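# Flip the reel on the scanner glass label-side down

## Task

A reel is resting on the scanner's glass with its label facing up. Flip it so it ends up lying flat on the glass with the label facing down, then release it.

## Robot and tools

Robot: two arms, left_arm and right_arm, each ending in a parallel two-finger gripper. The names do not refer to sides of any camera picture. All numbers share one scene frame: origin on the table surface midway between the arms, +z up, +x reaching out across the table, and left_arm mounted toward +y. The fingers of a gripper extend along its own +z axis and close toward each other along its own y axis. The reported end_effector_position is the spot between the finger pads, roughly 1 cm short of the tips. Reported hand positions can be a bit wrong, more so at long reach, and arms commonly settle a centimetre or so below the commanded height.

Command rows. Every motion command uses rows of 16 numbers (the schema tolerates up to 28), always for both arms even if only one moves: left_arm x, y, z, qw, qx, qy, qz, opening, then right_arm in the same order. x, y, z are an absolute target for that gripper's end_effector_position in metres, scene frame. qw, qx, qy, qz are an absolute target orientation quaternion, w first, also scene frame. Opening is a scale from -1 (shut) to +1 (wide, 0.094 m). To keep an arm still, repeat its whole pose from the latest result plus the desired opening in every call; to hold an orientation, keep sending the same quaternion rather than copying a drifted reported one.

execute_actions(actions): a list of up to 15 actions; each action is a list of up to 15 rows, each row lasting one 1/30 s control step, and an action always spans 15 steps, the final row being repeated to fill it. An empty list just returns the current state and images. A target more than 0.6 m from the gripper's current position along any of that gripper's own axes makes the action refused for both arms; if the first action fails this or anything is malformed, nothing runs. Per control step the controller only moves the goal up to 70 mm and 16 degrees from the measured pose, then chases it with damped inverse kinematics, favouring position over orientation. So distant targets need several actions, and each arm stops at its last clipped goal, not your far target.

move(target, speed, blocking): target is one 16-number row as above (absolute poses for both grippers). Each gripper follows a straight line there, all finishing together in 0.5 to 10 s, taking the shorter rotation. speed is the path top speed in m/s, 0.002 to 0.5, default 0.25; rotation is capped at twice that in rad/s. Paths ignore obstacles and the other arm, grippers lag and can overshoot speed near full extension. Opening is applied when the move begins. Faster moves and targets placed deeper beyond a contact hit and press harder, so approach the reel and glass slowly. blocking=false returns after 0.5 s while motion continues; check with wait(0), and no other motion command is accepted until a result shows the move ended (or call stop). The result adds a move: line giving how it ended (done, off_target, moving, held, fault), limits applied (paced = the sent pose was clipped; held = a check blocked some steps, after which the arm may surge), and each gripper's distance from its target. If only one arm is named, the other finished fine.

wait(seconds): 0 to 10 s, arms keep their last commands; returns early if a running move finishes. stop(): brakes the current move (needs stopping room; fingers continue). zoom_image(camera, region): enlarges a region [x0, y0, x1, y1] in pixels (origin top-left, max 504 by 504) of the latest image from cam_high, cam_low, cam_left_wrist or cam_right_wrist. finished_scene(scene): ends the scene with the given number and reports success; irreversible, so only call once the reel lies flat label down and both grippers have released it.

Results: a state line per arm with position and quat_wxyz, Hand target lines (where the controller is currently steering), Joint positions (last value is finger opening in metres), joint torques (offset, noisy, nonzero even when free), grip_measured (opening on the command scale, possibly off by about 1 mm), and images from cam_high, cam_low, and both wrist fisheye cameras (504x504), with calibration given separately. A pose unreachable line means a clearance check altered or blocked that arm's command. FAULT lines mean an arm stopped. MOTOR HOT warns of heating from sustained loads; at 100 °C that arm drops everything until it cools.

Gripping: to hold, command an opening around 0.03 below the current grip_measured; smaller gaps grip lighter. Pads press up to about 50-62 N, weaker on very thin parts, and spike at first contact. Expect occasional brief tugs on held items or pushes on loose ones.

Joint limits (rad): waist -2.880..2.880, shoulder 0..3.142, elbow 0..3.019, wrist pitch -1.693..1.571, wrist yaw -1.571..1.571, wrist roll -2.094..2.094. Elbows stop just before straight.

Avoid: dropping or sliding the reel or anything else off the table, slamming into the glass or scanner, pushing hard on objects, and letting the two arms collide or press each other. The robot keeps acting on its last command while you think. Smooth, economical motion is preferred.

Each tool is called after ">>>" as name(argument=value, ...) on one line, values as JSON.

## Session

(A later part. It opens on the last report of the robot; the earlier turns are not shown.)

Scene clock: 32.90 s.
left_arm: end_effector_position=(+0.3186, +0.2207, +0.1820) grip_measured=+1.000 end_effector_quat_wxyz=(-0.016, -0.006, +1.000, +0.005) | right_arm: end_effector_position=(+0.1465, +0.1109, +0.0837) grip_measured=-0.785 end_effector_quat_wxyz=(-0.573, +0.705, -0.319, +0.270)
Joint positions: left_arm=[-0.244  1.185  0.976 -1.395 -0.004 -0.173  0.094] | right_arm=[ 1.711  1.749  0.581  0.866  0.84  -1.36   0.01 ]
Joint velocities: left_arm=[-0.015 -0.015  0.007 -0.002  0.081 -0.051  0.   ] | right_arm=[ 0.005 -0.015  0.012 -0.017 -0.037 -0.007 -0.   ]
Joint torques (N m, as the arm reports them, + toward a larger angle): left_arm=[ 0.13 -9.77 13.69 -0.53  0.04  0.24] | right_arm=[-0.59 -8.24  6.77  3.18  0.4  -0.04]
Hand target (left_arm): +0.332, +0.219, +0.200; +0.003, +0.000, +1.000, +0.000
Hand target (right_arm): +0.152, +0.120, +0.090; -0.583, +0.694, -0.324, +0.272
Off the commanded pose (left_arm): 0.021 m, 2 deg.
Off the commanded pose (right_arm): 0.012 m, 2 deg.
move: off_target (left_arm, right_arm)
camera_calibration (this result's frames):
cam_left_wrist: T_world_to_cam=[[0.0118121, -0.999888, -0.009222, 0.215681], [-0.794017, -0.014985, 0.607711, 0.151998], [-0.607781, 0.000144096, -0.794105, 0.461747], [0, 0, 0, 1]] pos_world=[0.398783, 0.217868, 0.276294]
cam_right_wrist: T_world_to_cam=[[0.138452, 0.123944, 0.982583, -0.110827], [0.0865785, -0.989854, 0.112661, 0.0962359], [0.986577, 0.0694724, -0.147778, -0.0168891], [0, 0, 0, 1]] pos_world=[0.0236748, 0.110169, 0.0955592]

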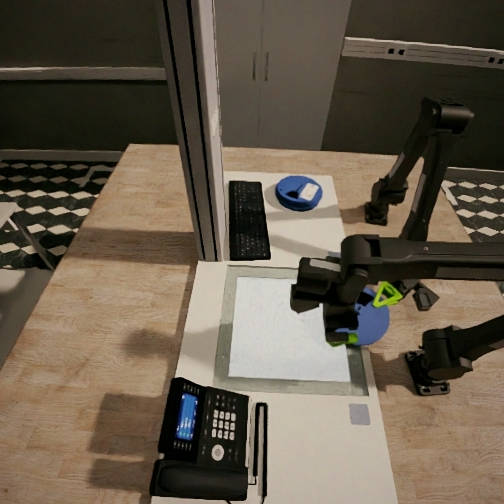

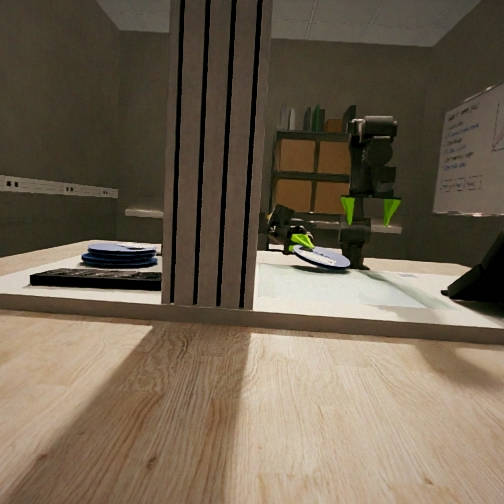

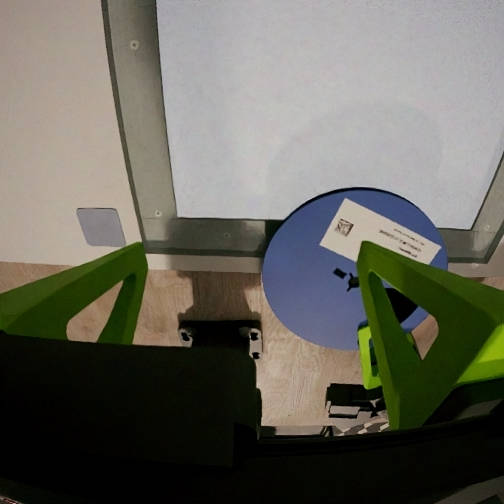

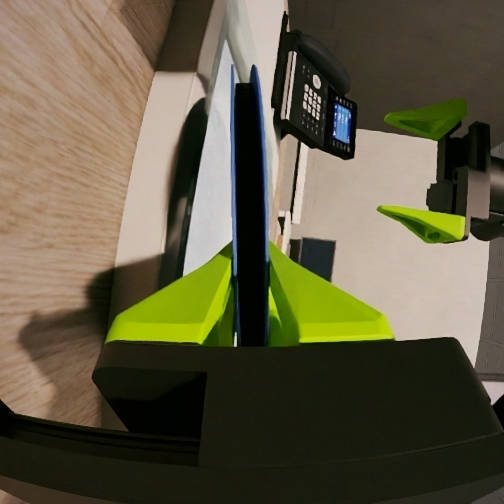

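>>> move(target=[0.25,0.52,0.22,0,0,1,0,1, 0.18,0.09,0.21,0.583,-0.694,0.324,-0.272,-0.82], speed=0.3)

>>> move(target=[0.25,0.52,0.22,0,0,1,0,1, 0.2,0.09,0.22,0.604,-0.262,0.72,0.22,-0.82], speed=0.4)

>>> move(target=[0.25,0.52,0.22,0,0,1,0,1, 0.3,0.09,0.2,0.215,0.266,0.73,0.591,-0.82], speed=0.4)

>>> move(target=[0.25,0.52,0.22,0,0,1,0,1, 0.35,0.10,0.105,0.215,0.266,0.73,0.591,-0.82], speed=0.1)

>>> zoom_image(camera="cam_low", region=[250, 180, 410, 310])

Scene clock: 35.53 s.
left_arm: end_effector_position=(+0.2433, +0.5115, +0.2036) grip_measured=+1.000 end_effector_quat_wxyz=(-0.007, -0.010, +1.000, -0.006) | right_arm: end_effector_position=(+0.1754, +0.0786, +0.1839) grip_measured=-0.785 end_effector_quat_wxyz=(-0.566, +0.709, -0.319, +0.274)
Joint positions: left_arm=[ 0.731  1.232  1.072 -1.43  -0.001  0.795  0.094] | right_arm=[ 1.629  1.36   0.561  0.504  0.767 -1.391  0.01 ]
Joint velocities: left_arm=[ 0.005 -0.005  0.007 -0.017  0.037 -0.007  0.   ] | right_arm=[ 0.005  0.005  0.007 -0.012 -0.095 -0.022  0.001]
Joint torques (N m, as the arm reports them, + toward a larger angle): left_arm=[-0.42 -9.85 14.3  -0.59  0.15  0.22] | right_arm=[-0.45 -8.2  10.88  1.49  0.2  -0.04]
Hand target (left_arm): +0.255, +0.521, +0.220; +0.005, +0.000, +1.000, +0.004
Hand target (right_arm): +0.180, +0.088, +0.211; -0.583, +0.694, -0.324, +0.272
Off the commanded pose (left_arm): 0.020 m, 2 deg.
Off the commanded pose (right_arm): 0.029 m, 3 deg.
move: off_target (left_arm, right_arm)
camera_calibration (this result's frames):
cam_left_wrist: T_world_to_cam=[[0.0193566, -0.999721, 0.013538, 0.500899], [-0.805334, -0.00756563, 0.592773, 0.0854146], [-0.592506, -0.0223767, -0.805256, 0.443256], [0, 0, 0, 1]] pos_world=[0.321723, 0.511324, 0.299521]
cam_right_wrist: T_world_to_cam=[[0.141379, 0.137646, 0.98034, -0.210454], [0.0814099, -0.988549, 0.127058, 0.0486188], [0.986602, 0.061846, -0.150966, -0.0270908], [0, 0, 0, 1]] pos_world=[0.0525236, 0.0787056, 0.196049]

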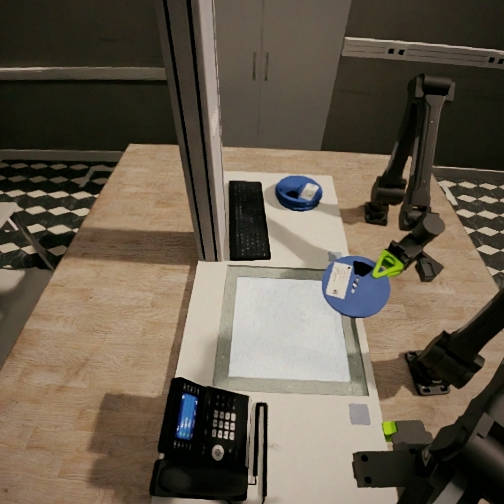

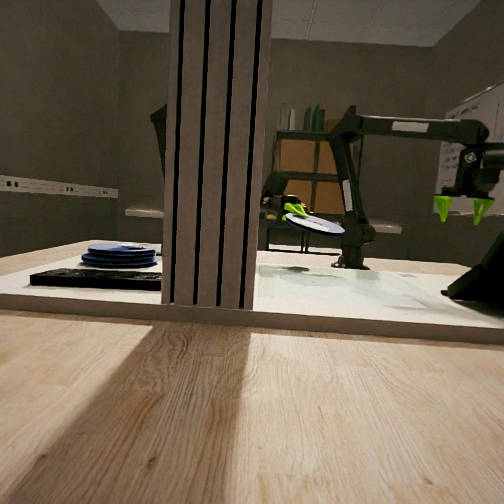

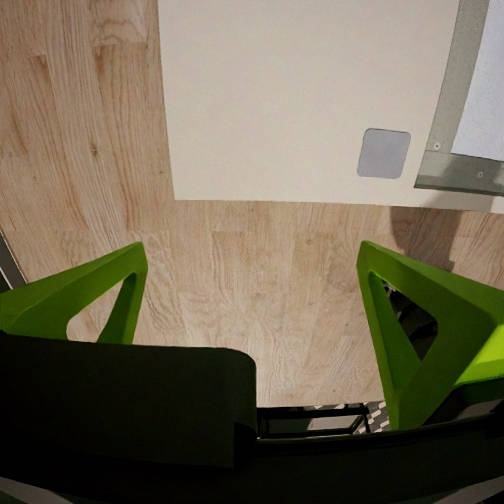

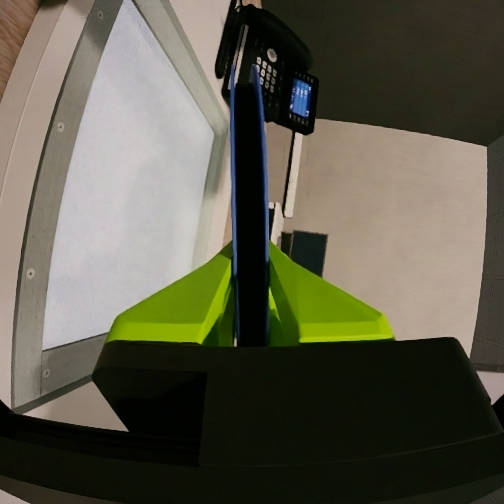

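Scene clock: 38.20 s.
left_arm: end_effector_position=(+0.2409, +0.5089, +0.2037) grip_measured=+1.000 end_effector_quat_wxyz=(-0.012, -0.005, +1.000, -0.012) | right_arm: end_effector_position=(+0.1928, +0.0725, +0.1773) grip_measured=-0.785 end_effector_quat_wxyz=(+0.588, -0.295, +0.729, +0.190)
Joint positions: left_arm=[ 0.731  1.232  1.072 -1.444 -0.001  0.804  0.094] | right_arm=[1.574 1.353 0.554 0.483 0.708 0.138 0.01 ]
Joint velocities: left_arm=[-0.015  0.005 -0.012  0.002 -0.051 -0.022  0.   ] | right_arm=[ 0.005 -0.005 -0.007 -0.017 -0.066 -0.007  0.   ]
Joint torques (N m, as the arm reports them, + toward a larger angle): left_arm=[ 0.01 -9.77 14.02 -0.61  0.04  0.24] | right_arm=[-0.63 -9.13 12.41  1.46  0.4   0.05]
Hand target (left_arm): +0.250, +0.519, +0.220; -0.000, +0.000, +1.000, +0.000
Hand target (right_arm): +0.199, +0.087, +0.220; +0.604, -0.262, +0.720, +0.220
Off the commanded pose (left_arm): 0.022 m, 2 deg.
Off the commanded pose (right_arm): 0.047 m, 6 deg.
move: off_target (left_arm, right_arm)
camera_calibration (this result's frames):
cam_left_wrist: T_world_to_cam=[[0.010766, -0.999658, 0.0238165, 0.498365], [-0.799657, 0.005693, 0.60043, 0.0737475], [-0.600361, -0.0255092, -0.799322, 0.444141], [0, 0, 0, 1]] pos_world=[0.320252, 0.509105, 0.298862]
cam_right_wrist: T_world_to_cam=[[0.64307, -0.763426, 0.0603489, -0.0738953], [-0.5571, -0.520428, -0.647143, 0.268446], [0.525453, 0.382538, -0.759976, 0.128718], [0, 0, 0, 1]] pos_world=[0.129436, 0.0340537, 0.276005]

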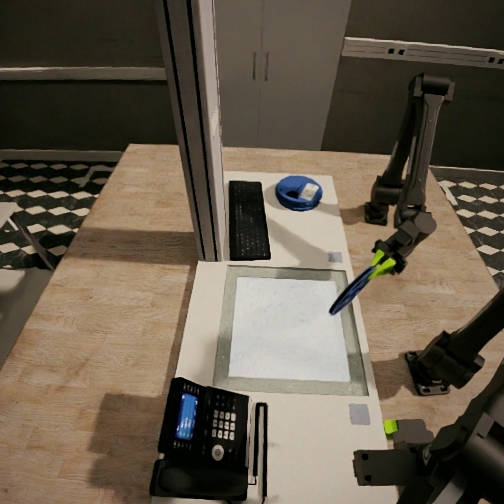

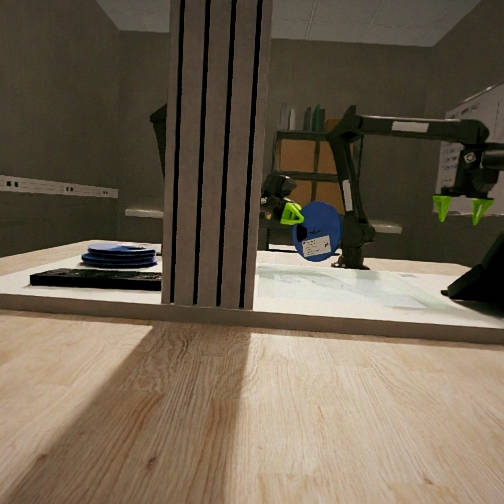

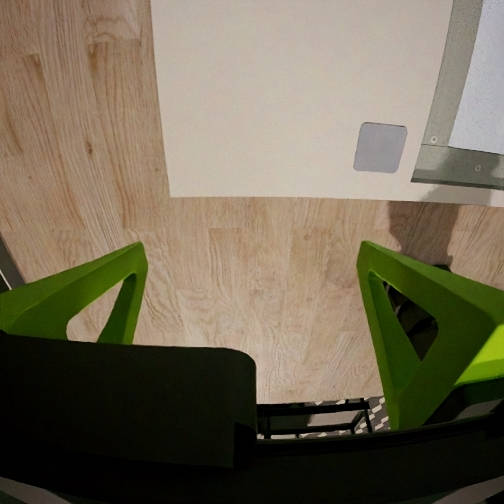

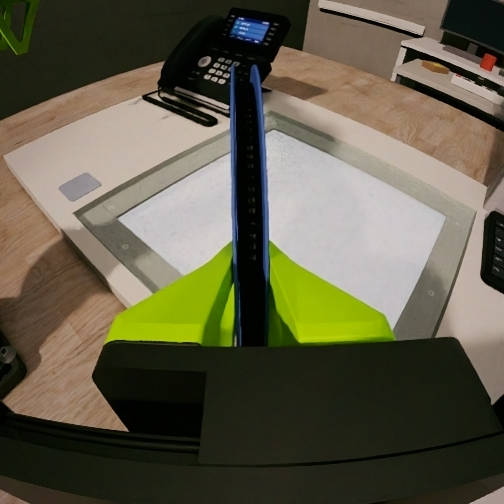

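Scene clock: 40.90 s.
left_arm: end_effector_position=(+0.2409, +0.5089, +0.2037) grip_measured=+1.000 end_effector_quat_wxyz=(-0.012, -0.005, +1.000, -0.012) | right_arm: end_effector_position=(+0.2851, +0.0677, +0.1667) grip_measured=-0.786 end_effector_quat_wxyz=(+0.212, +0.261, +0.759, +0.557)
Joint positions: left_arm=[ 0.731  1.232  1.072 -1.444 -0.001  0.804  0.094] | right_arm=[1.239 1.392 0.582 0.51  0.211 1.602 0.01 ]
Joint velocities: left_arm=[-0.005 -0.005 -0.002 -0.017 -0.022 -0.051  0.   ] | right_arm=[-0.015 -0.024 -0.002  0.002  0.051  0.037  0.001]
Joint torques (N m, as the arm reports them, + toward a larger angle): left_arm=[ 0.02 -9.77 14.03 -0.6   0.04  0.24] | right_arm=[-0.33 -6.02 12.46  3.69  0.26  0.1 ]
Hand target (left_arm): +0.250, +0.519, +0.220; +0.000, +0.000, +1.000, +0.000
Hand target (right_arm): +0.299, +0.087, +0.201; +0.216, +0.265, +0.730, +0.592
Off the commanded pose (left_arm): 0.022 m, 2 deg.
Off the commanded pose (right_arm): 0.043 m, 5 deg.
move: off_target (left_arm, right_arm)
camera_calibration (this result's frames):
cam_left_wrist: T_world_to_cam=[[0.0103846, -0.999662, 0.0238254, 0.498457], [-0.79966, 0.00600318, 0.600423, 0.0735918], [-0.600363, -0.0252874, -0.799328, 0.444029], [0, 0, 0, 1]] pos_world=[0.320251, 0.509076, 0.298863]
cam_right_wrist: T_world_to_cam=[[-0.176562, -0.244875, -0.953343, 0.231233], [-0.983396, 0.0851414, 0.160259, 0.256471], [0.0419255, 0.965809, -0.255842, 0.0883039], [0, 0, 0, 1]] pos_world=[0.289337, -0.0504978, 0.201934]

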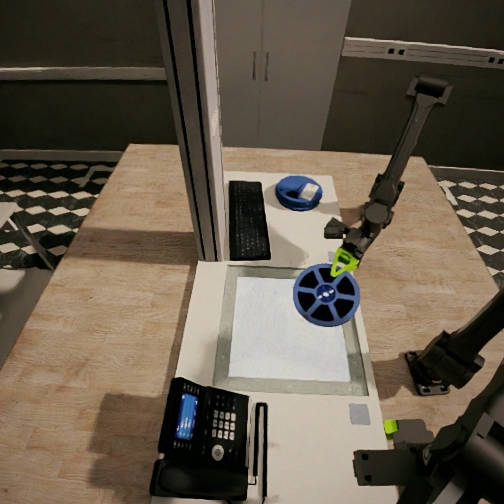

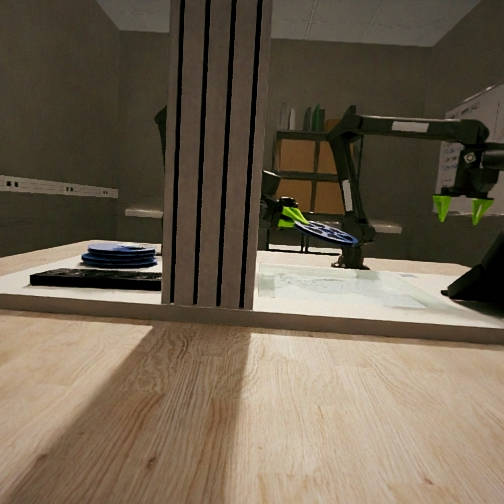

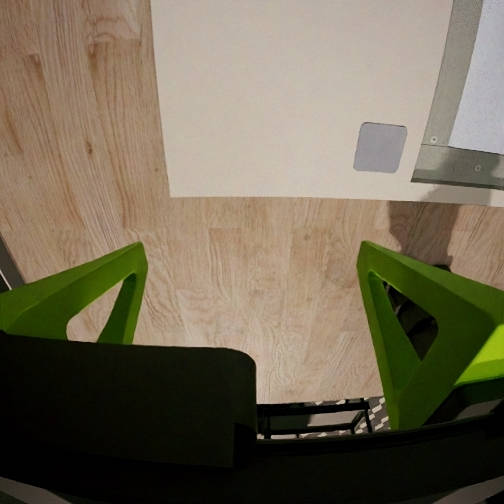

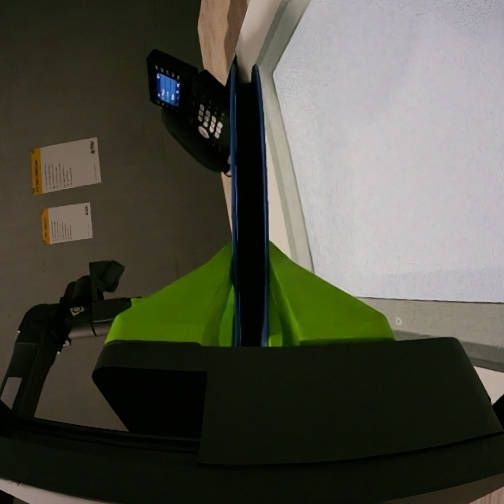

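Scene clock: 42.20 s.
left_arm: end_effector_position=(+0.2409, +0.5089, +0.2037) grip_measured=+1.000 end_effector_quat_wxyz=(-0.012, -0.005, +1.000, -0.012) | right_arm: end_effector_position=(+0.3347, +0.0834, +0.0799) grip_measured=-0.786 end_effector_quat_wxyz=(+0.206, +0.271, +0.754, +0.562)
Joint positions: left_arm=[ 0.731  1.232  1.072 -1.444 -0.001  0.804  0.094] | right_arm=[1.146 1.741 0.631 0.82  0.123 1.602 0.01 ]
Joint velocities: left_arm=[-0.005  0.005 -0.017 -0.002 -0.007 -0.022  0.   ] | right_arm=[ 0.005 -0.005  0.007  0.002 -0.007  0.007 -0.001]
Joint torques (N m, as the arm reports them, + toward a larger angle): left_arm=[-0.12 -9.83 14.01 -0.61  0.04  0.24] | right_arm=[-0.29 -9.37  9.1   3.84  0.04 -0.15]
Hand target (left_arm): +0.250, +0.519, +0.220; +0.000, +0.000, +1.000, +0.000
Hand target (right_arm): +0.349, +0.099, +0.105; +0.216, +0.266, +0.730, +0.591
Off the commanded pose (left_arm): 0.022 m, 2 deg.
Off the commanded pose (right_arm): 0.034 m, 4 deg.
move: off_target (left_arm, right_arm)
camera_calibration (this result's frames):
cam_left_wrist: T_world_to_cam=[[0.0103846, -0.999662, 0.0238254, 0.498457], [-0.79966, 0.00600318, 0.600423, 0.0735918], [-0.600363, -0.0252874, -0.799328, 0.444029], [0, 0, 0, 1]] pos_world=[0.320251, 0.509076, 0.298863]
cam_right_wrist: T_world_to_cam=[[-0.195107, -0.222832, -0.955133, 0.165643], [-0.979659, 0.0908598, 0.17892, 0.314531], [0.0469142, 0.970613, -0.236027, 0.0452062], [0, 0, 0, 1]] pos_world=[0.338331, -0.0355454, 0.112605]

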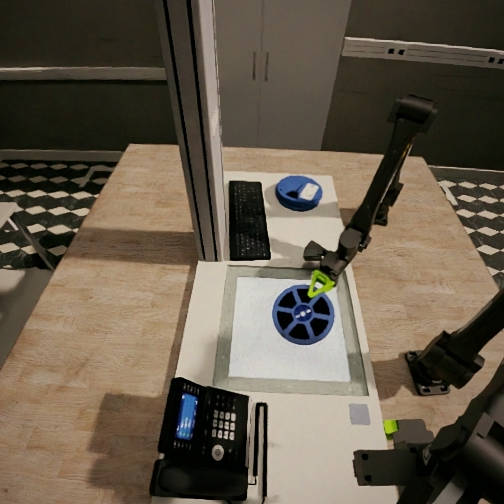

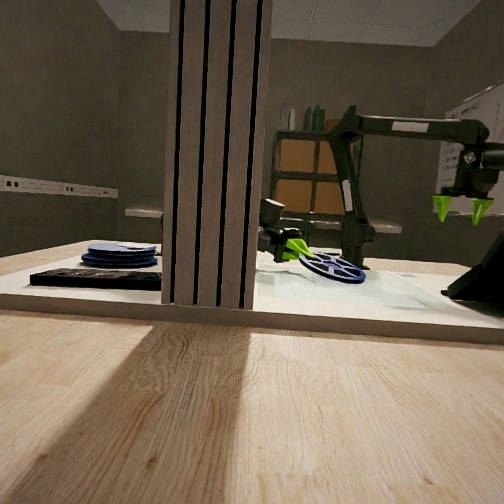

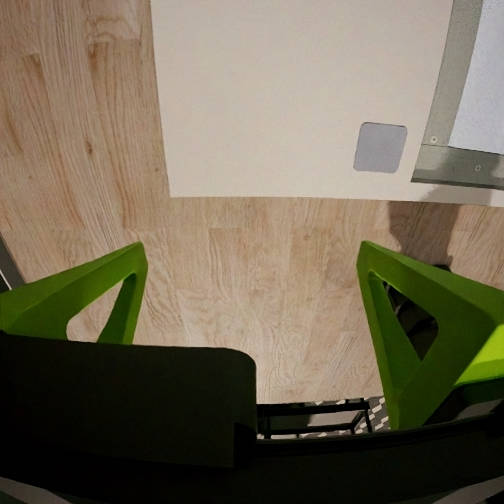

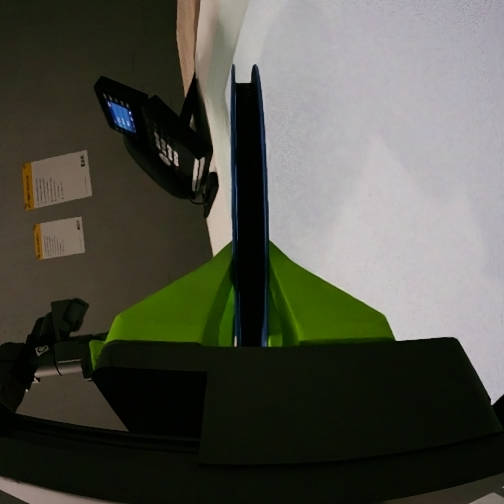

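Region (250, 180, 410, 310) of cam_low's 504x504 image, scaled by 3.150, with more detail than that image has; it fills the top 410 rows of this view, and the rest is white.

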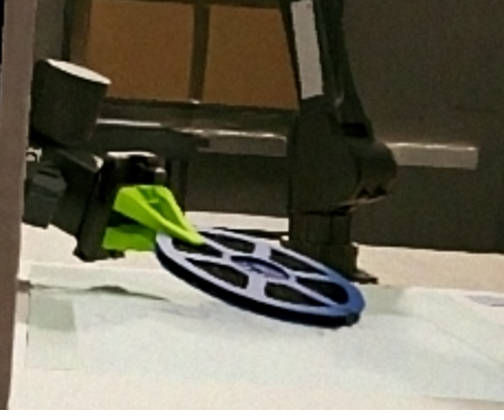

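>>> move(target=[0.25,0.52,0.22,0,0,1,0,1, 0.35,0.10,0.10,0.215,0.266,0.73,0.591,-0.6], speed=0.03)

>>> move(target=[0.25,0.52,0.22,0,0,1,0,1, 0.345,0.094,0.085,0.166,0.299,0.822,0.456,-0.25], speed=0.1)

>>> move(target=[0.25,0.52,0.22,0,0,1,0,1, 0.322,0.066,0.085,0.139,0.312,0.858,0.382,-0.15], speed=0.04)

Scene clock: 44.20 s.
left_arm: end_effector_position=(+0.2409, +0.5089, +0.2037) grip_measured=+1.000 end_effector_quat_wxyz=(-0.012, -0.005, +1.000, -0.012) | right_arm: end_effector_position=(+0.3353, +0.0844, +0.0841) grip_measured=-0.602 end_effector_quat_wxyz=(+0.207, +0.270, +0.748, +0.569)
Joint positions: left_arm=[ 0.731  1.232  1.072 -1.444 -0.001  0.804  0.094] | right_arm=[1.146 1.741 0.63  0.84  0.123 1.602 0.019]
Joint velocities: left_arm=[-0.015 -0.005 -0.007 -0.007 -0.007 -0.022  0.   ] | right_arm=[ 0.005  0.015 -0.017 -0.017 -0.022  0.007 -0.001]
Joint torques (N m, as the arm reports them, + toward a larger angle): left_arm=[-0.07 -9.65 14.03 -0.58  0.03  0.23] | right_arm=[-0.45 -8.35  9.04  3.4   0.04 -0.15]
Hand target (left_arm): +0.250, +0.519, +0.220; +0.000, +0.000, +1.000, +0.000
Hand target (right_arm): +0.349, +0.099, +0.100; +0.216, +0.266, +0.731, +0.591
Off the commanded pose (left_arm): 0.022 m, 2 deg.
Off the commanded pose (right_arm): 0.027 m, 3 deg.
move: off_target (left_arm, right_arm)
camera_calibration (this result's frames):
cam_left_wrist: T_world_to_cam=[[0.0103846, -0.999662, 0.0238254, 0.498457], [-0.79966, 0.00600318, 0.600423, 0.0735918], [-0.600363, -0.0252874, -0.799328, 0.444029], [0, 0, 0, 1]] pos_world=[0.320251, 0.509076, 0.298863]
cam_right_wrist: T_world_to_cam=[[-0.185282, -0.207428, -0.960544, 0.165848], [-0.98145, 0.0880518, 0.1703, 0.315876], [0.0492526, 0.974279, -0.219895, 0.042748], [0, 0, 0, 1]] pos_world=[0.33864, -0.0350604, 0.114911]

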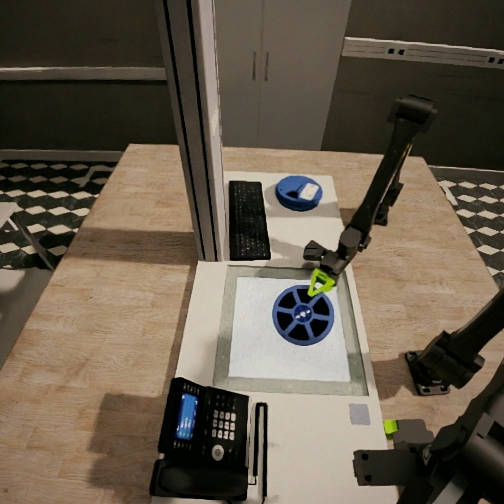

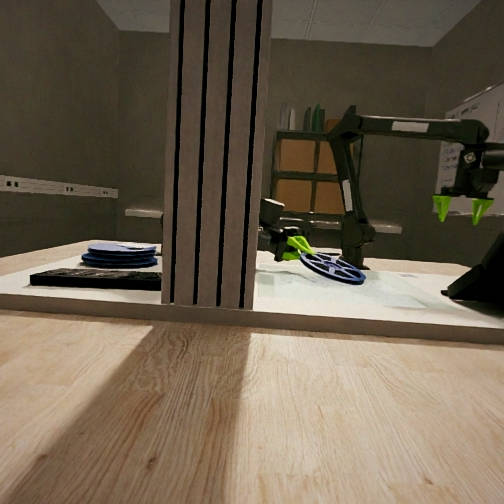

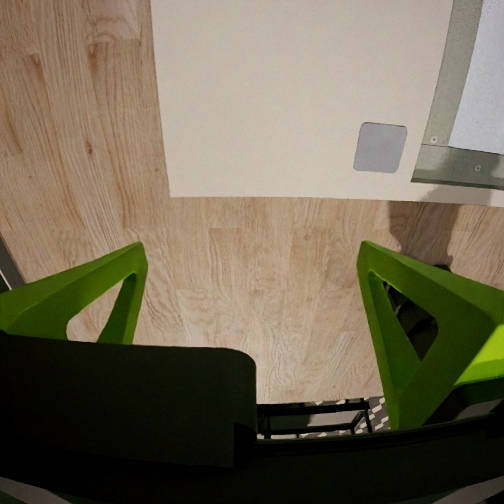

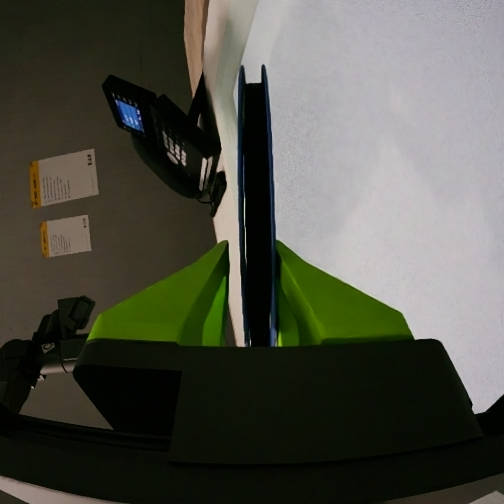

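Scene clock: 45.93 s.
left_arm: end_effector_position=(+0.2409, +0.5089, +0.2037) grip_measured=+1.000 end_effector_quat_wxyz=(-0.012, -0.005, +1.000, -0.012) | right_arm: end_effector_position=(+0.3294, +0.0802, +0.0553) grip_measured=-0.252 end_effector_quat_wxyz=(+0.159, +0.293, +0.837, +0.433)
Joint positions: left_arm=[ 0.731  1.232  1.072 -1.444 -0.001  0.804  0.094] | right_arm=[1.142 1.656 0.73  0.312 0.097 1.623 0.035]
Joint velocities: left_arm=[ 0.005 -0.015 -0.017  0.007  0.037 -0.022  0.   ] | right_arm=[-0.015 -0.005  0.017 -0.017 -0.037  0.037  0.001]
Joint torques (N m, as the arm reports them, + toward a larger angle): left_arm=[ 0.06 -9.74 14.03 -0.61  0.04  0.24] | right_arm=[ -0.82 -12.49   9.95   1.2    0.08   0.03]
Hand target (left_arm): +0.250, +0.519, +0.220; +0.000, +0.000, +1.000, +0.000
Hand target (right_arm): +0.344, +0.093, +0.086; +0.164, +0.299, +0.822, +0.457
Off the commanded pose (left_arm): 0.022 m, 2 deg.
Off the commanded pose (right_arm): 0.036 m, 3 deg.
move: off_target (left_arm, right_arm)
camera_calibration (this result's frames):
cam_left_wrist: T_world_to_cam=[[0.0103846, -0.999662, 0.0238254, 0.498457], [-0.79966, 0.00600318, 0.600423, 0.0735918], [-0.600363, -0.0252874, -0.799328, 0.444029], [0, 0, 0, 1]] pos_world=[0.320251, 0.509076, 0.298863]
cam_right_wrist: T_world_to_cam=[[-0.369093, -0.452793, -0.811633, 0.208133], [-0.928723, 0.146557, 0.340579, 0.283916], [-0.035261, 0.879488, -0.474613, 0.0903725], [0, 0, 0, 1]] pos_world=[0.343686, -0.0268502, 0.115124]

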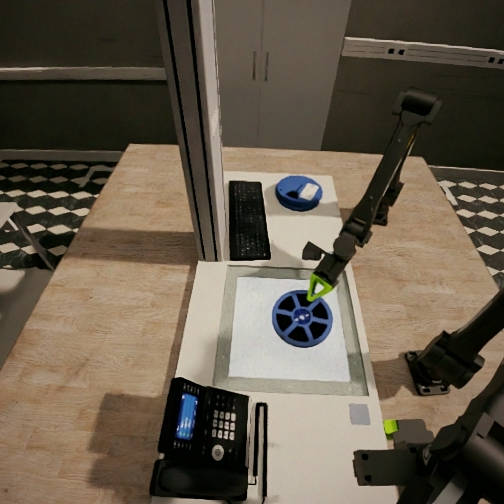

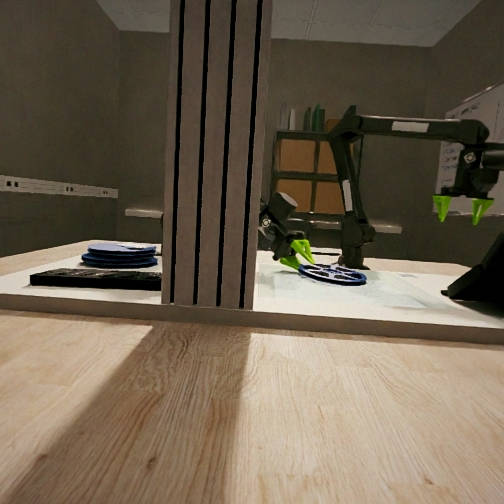

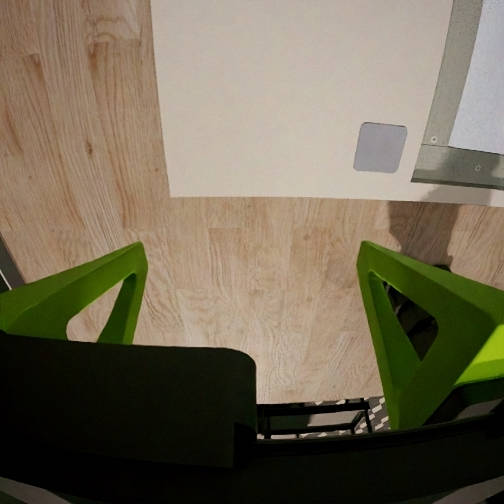

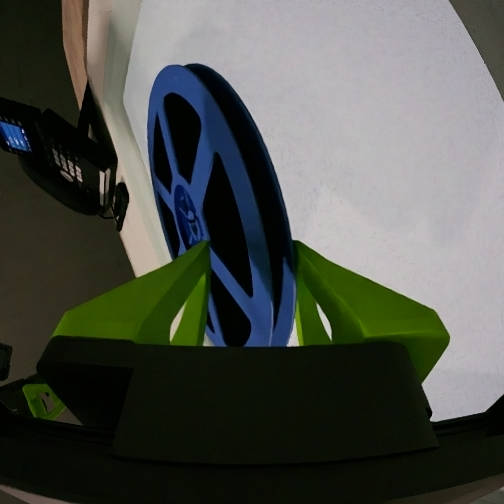

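Scene clock: 47.73 s.
left_arm: end_effector_position=(+0.2409, +0.5089, +0.2037) grip_measured=+1.000 end_effector_quat_wxyz=(-0.012, -0.005, +1.000, -0.012) | right_arm: end_effector_position=(+0.3089, +0.0504, +0.0558) grip_measured=-0.152 end_effector_quat_wxyz=(+0.134, +0.308, +0.871, +0.358)
Joint positions: left_arm=[ 0.731  1.232  1.072 -1.444 -0.001  0.804  0.094] | right_arm=[1.142 1.554 0.73  0.034 0.09  1.642 0.04 ]
Joint velocities: left_arm=[ 0.005 -0.015 -0.012 -0.012 -0.037 -0.007  0.   ] | right_arm=[-0.005 -0.005  0.017  0.017 -0.066  0.022 -0.001]
Joint torques (N m, as the arm reports them, + toward a larger angle): left_arm=[-0.01 -9.61 14.01 -0.61  0.04  0.24] | right_arm=[ -0.37 -10.72  10.77   0.81   0.1   -0.01]
Hand target (left_arm): +0.250, +0.519, +0.220; +0.000, +0.000, +1.000, +0.000
Hand target (right_arm): +0.321, +0.065, +0.086; +0.138, +0.312, +0.858, +0.383
Off the commanded pose (left_arm): 0.022 m, 2 deg.
Off the commanded pose (right_arm): 0.036 m, 3 deg.
move: off_target (left_arm, right_arm)
camera_calibration (this result's frames):
cam_left_wrist: T_world_to_cam=[[0.0103846, -0.999662, 0.0238254, 0.498457], [-0.79966, 0.00600318, 0.600423, 0.0735918], [-0.600363, -0.0252874, -0.799328, 0.444029], [0, 0, 0, 1]] pos_world=[0.320251, 0.509076, 0.298863]
cam_right_wrist: T_world_to_cam=[[-0.455616, -0.55246, -0.697998, 0.212923], [-0.885874, 0.204393, 0.416475, 0.248671], [-0.0874202, 0.808091, -0.582535, 0.14177], [0, 0, 0, 1]] pos_world=[0.329696, -0.0477586, 0.12764]

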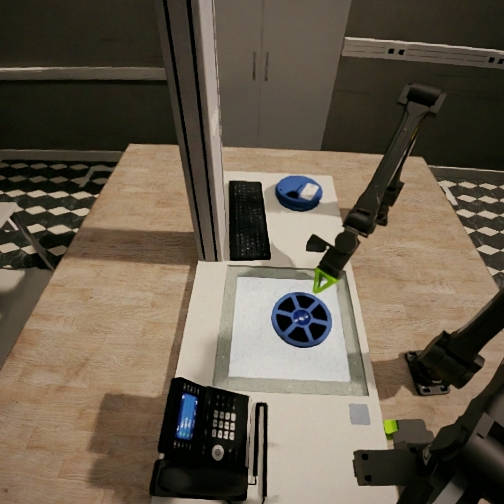

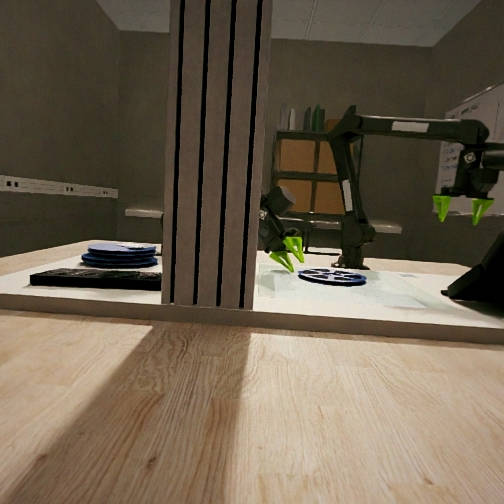

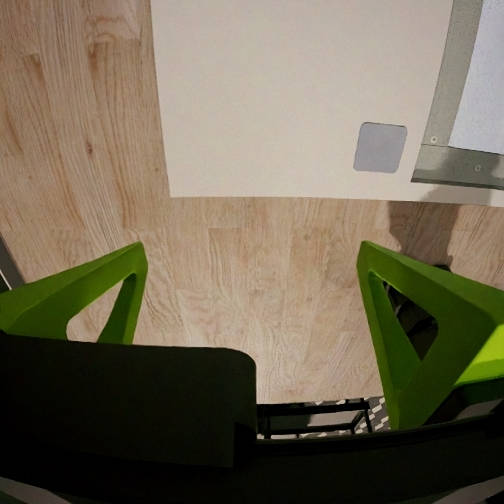

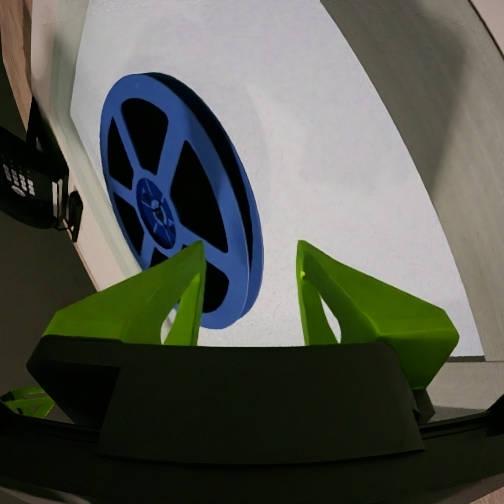

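>>> move(target=[0.25,0.52,0.22,0,0,1,0,1, 0.26,0.0,0.17,0.139,0.312,0.858,0.382,-0.15])

Scene clock: 48.97 s.
left_arm: end_effector_position=(+0.2409, +0.5089, +0.2037) grip_measured=+1.000 end_effector_quat_wxyz=(-0.012, -0.005, +1.000, -0.012) | right_arm: end_effector_position=(+0.2633, -0.0020, +0.1728) grip_measured=-0.152 end_effector_quat_wxyz=(+0.144, +0.311, +0.856, +0.388)
Joint positions: left_arm=[ 0.731  1.232  1.072 -1.444 -0.001  0.804  0.094] | right_arm=[ 1.178  1.123  0.673 -0.275  0.126  1.675  0.04 ]
Joint velocities: left_arm=[-0.005 -0.024  0.027 -0.012 -0.051  0.037  0.   ] | right_arm=[ 0.015 -0.015 -0.012 -0.012  0.007  0.007  0.001]
Joint torques (N m, as the arm reports them, + toward a larger angle): left_arm=[-0.07 -9.82 14.05 -0.57  0.03  0.24] | right_arm=[ 1.03 -4.74  9.63  1.03  0.28  0.03]
Hand target (left_arm): +0.250, +0.519, +0.220; +0.000, +0.000, +1.000, +0.000
Hand target (right_arm): +0.260, -0.001, +0.171; +0.140, +0.312, +0.859, +0.382
Off the commanded pose (left_arm): 0.022 m, 2 deg.
Off the commanded pose (right_arm): 0.005 m, 1 deg.
move: off_target (left_arm)
camera_calibration (this result's frames):
cam_left_wrist: T_world_to_cam=[[0.0103846, -0.999662, 0.0238254, 0.498457], [-0.79966, 0.00600318, 0.600423, 0.0735918], [-0.600363, -0.0252874, -0.799328, 0.444029], [0, 0, 0, 1]] pos_world=[0.320251, 0.509076, 0.298863]
cam_right_wrist: T_world_to_cam=[[-0.43588, -0.505831, -0.744409, 0.247766], [-0.898223, 0.192472, 0.395158, 0.177187], [-0.0566052, 0.840886, -0.538244, 0.232641], [0, 0, 0, 1]] pos_world=[0.280319, -0.1044, 0.239639]

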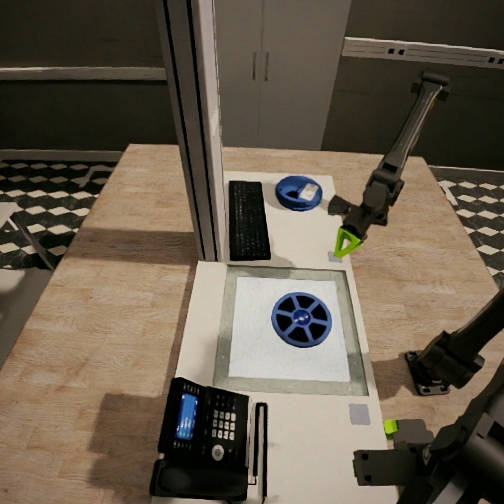

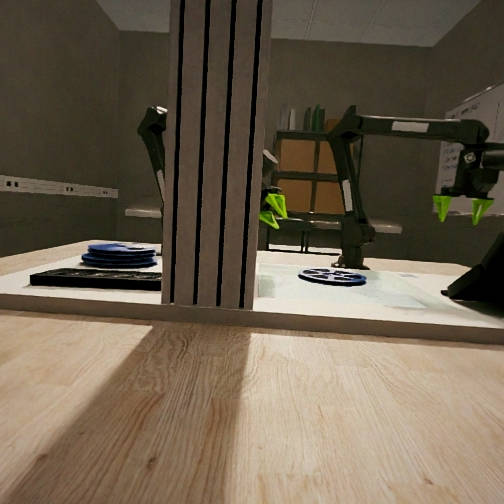

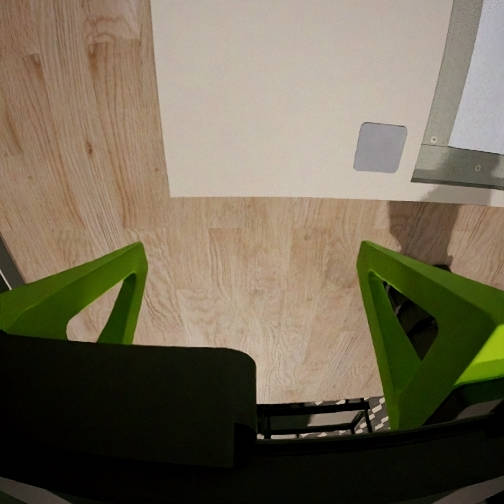

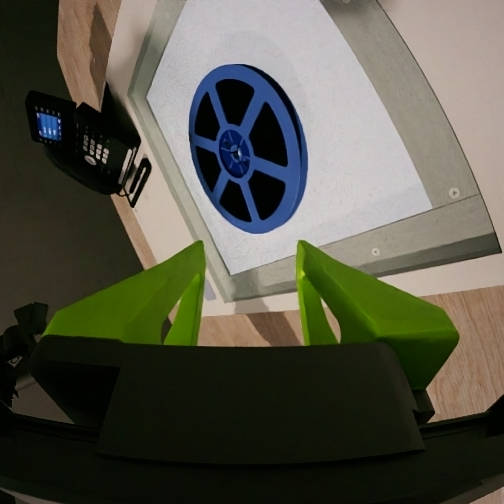

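>>> finished_scene(scene=2)

The scene is finished: the task was done.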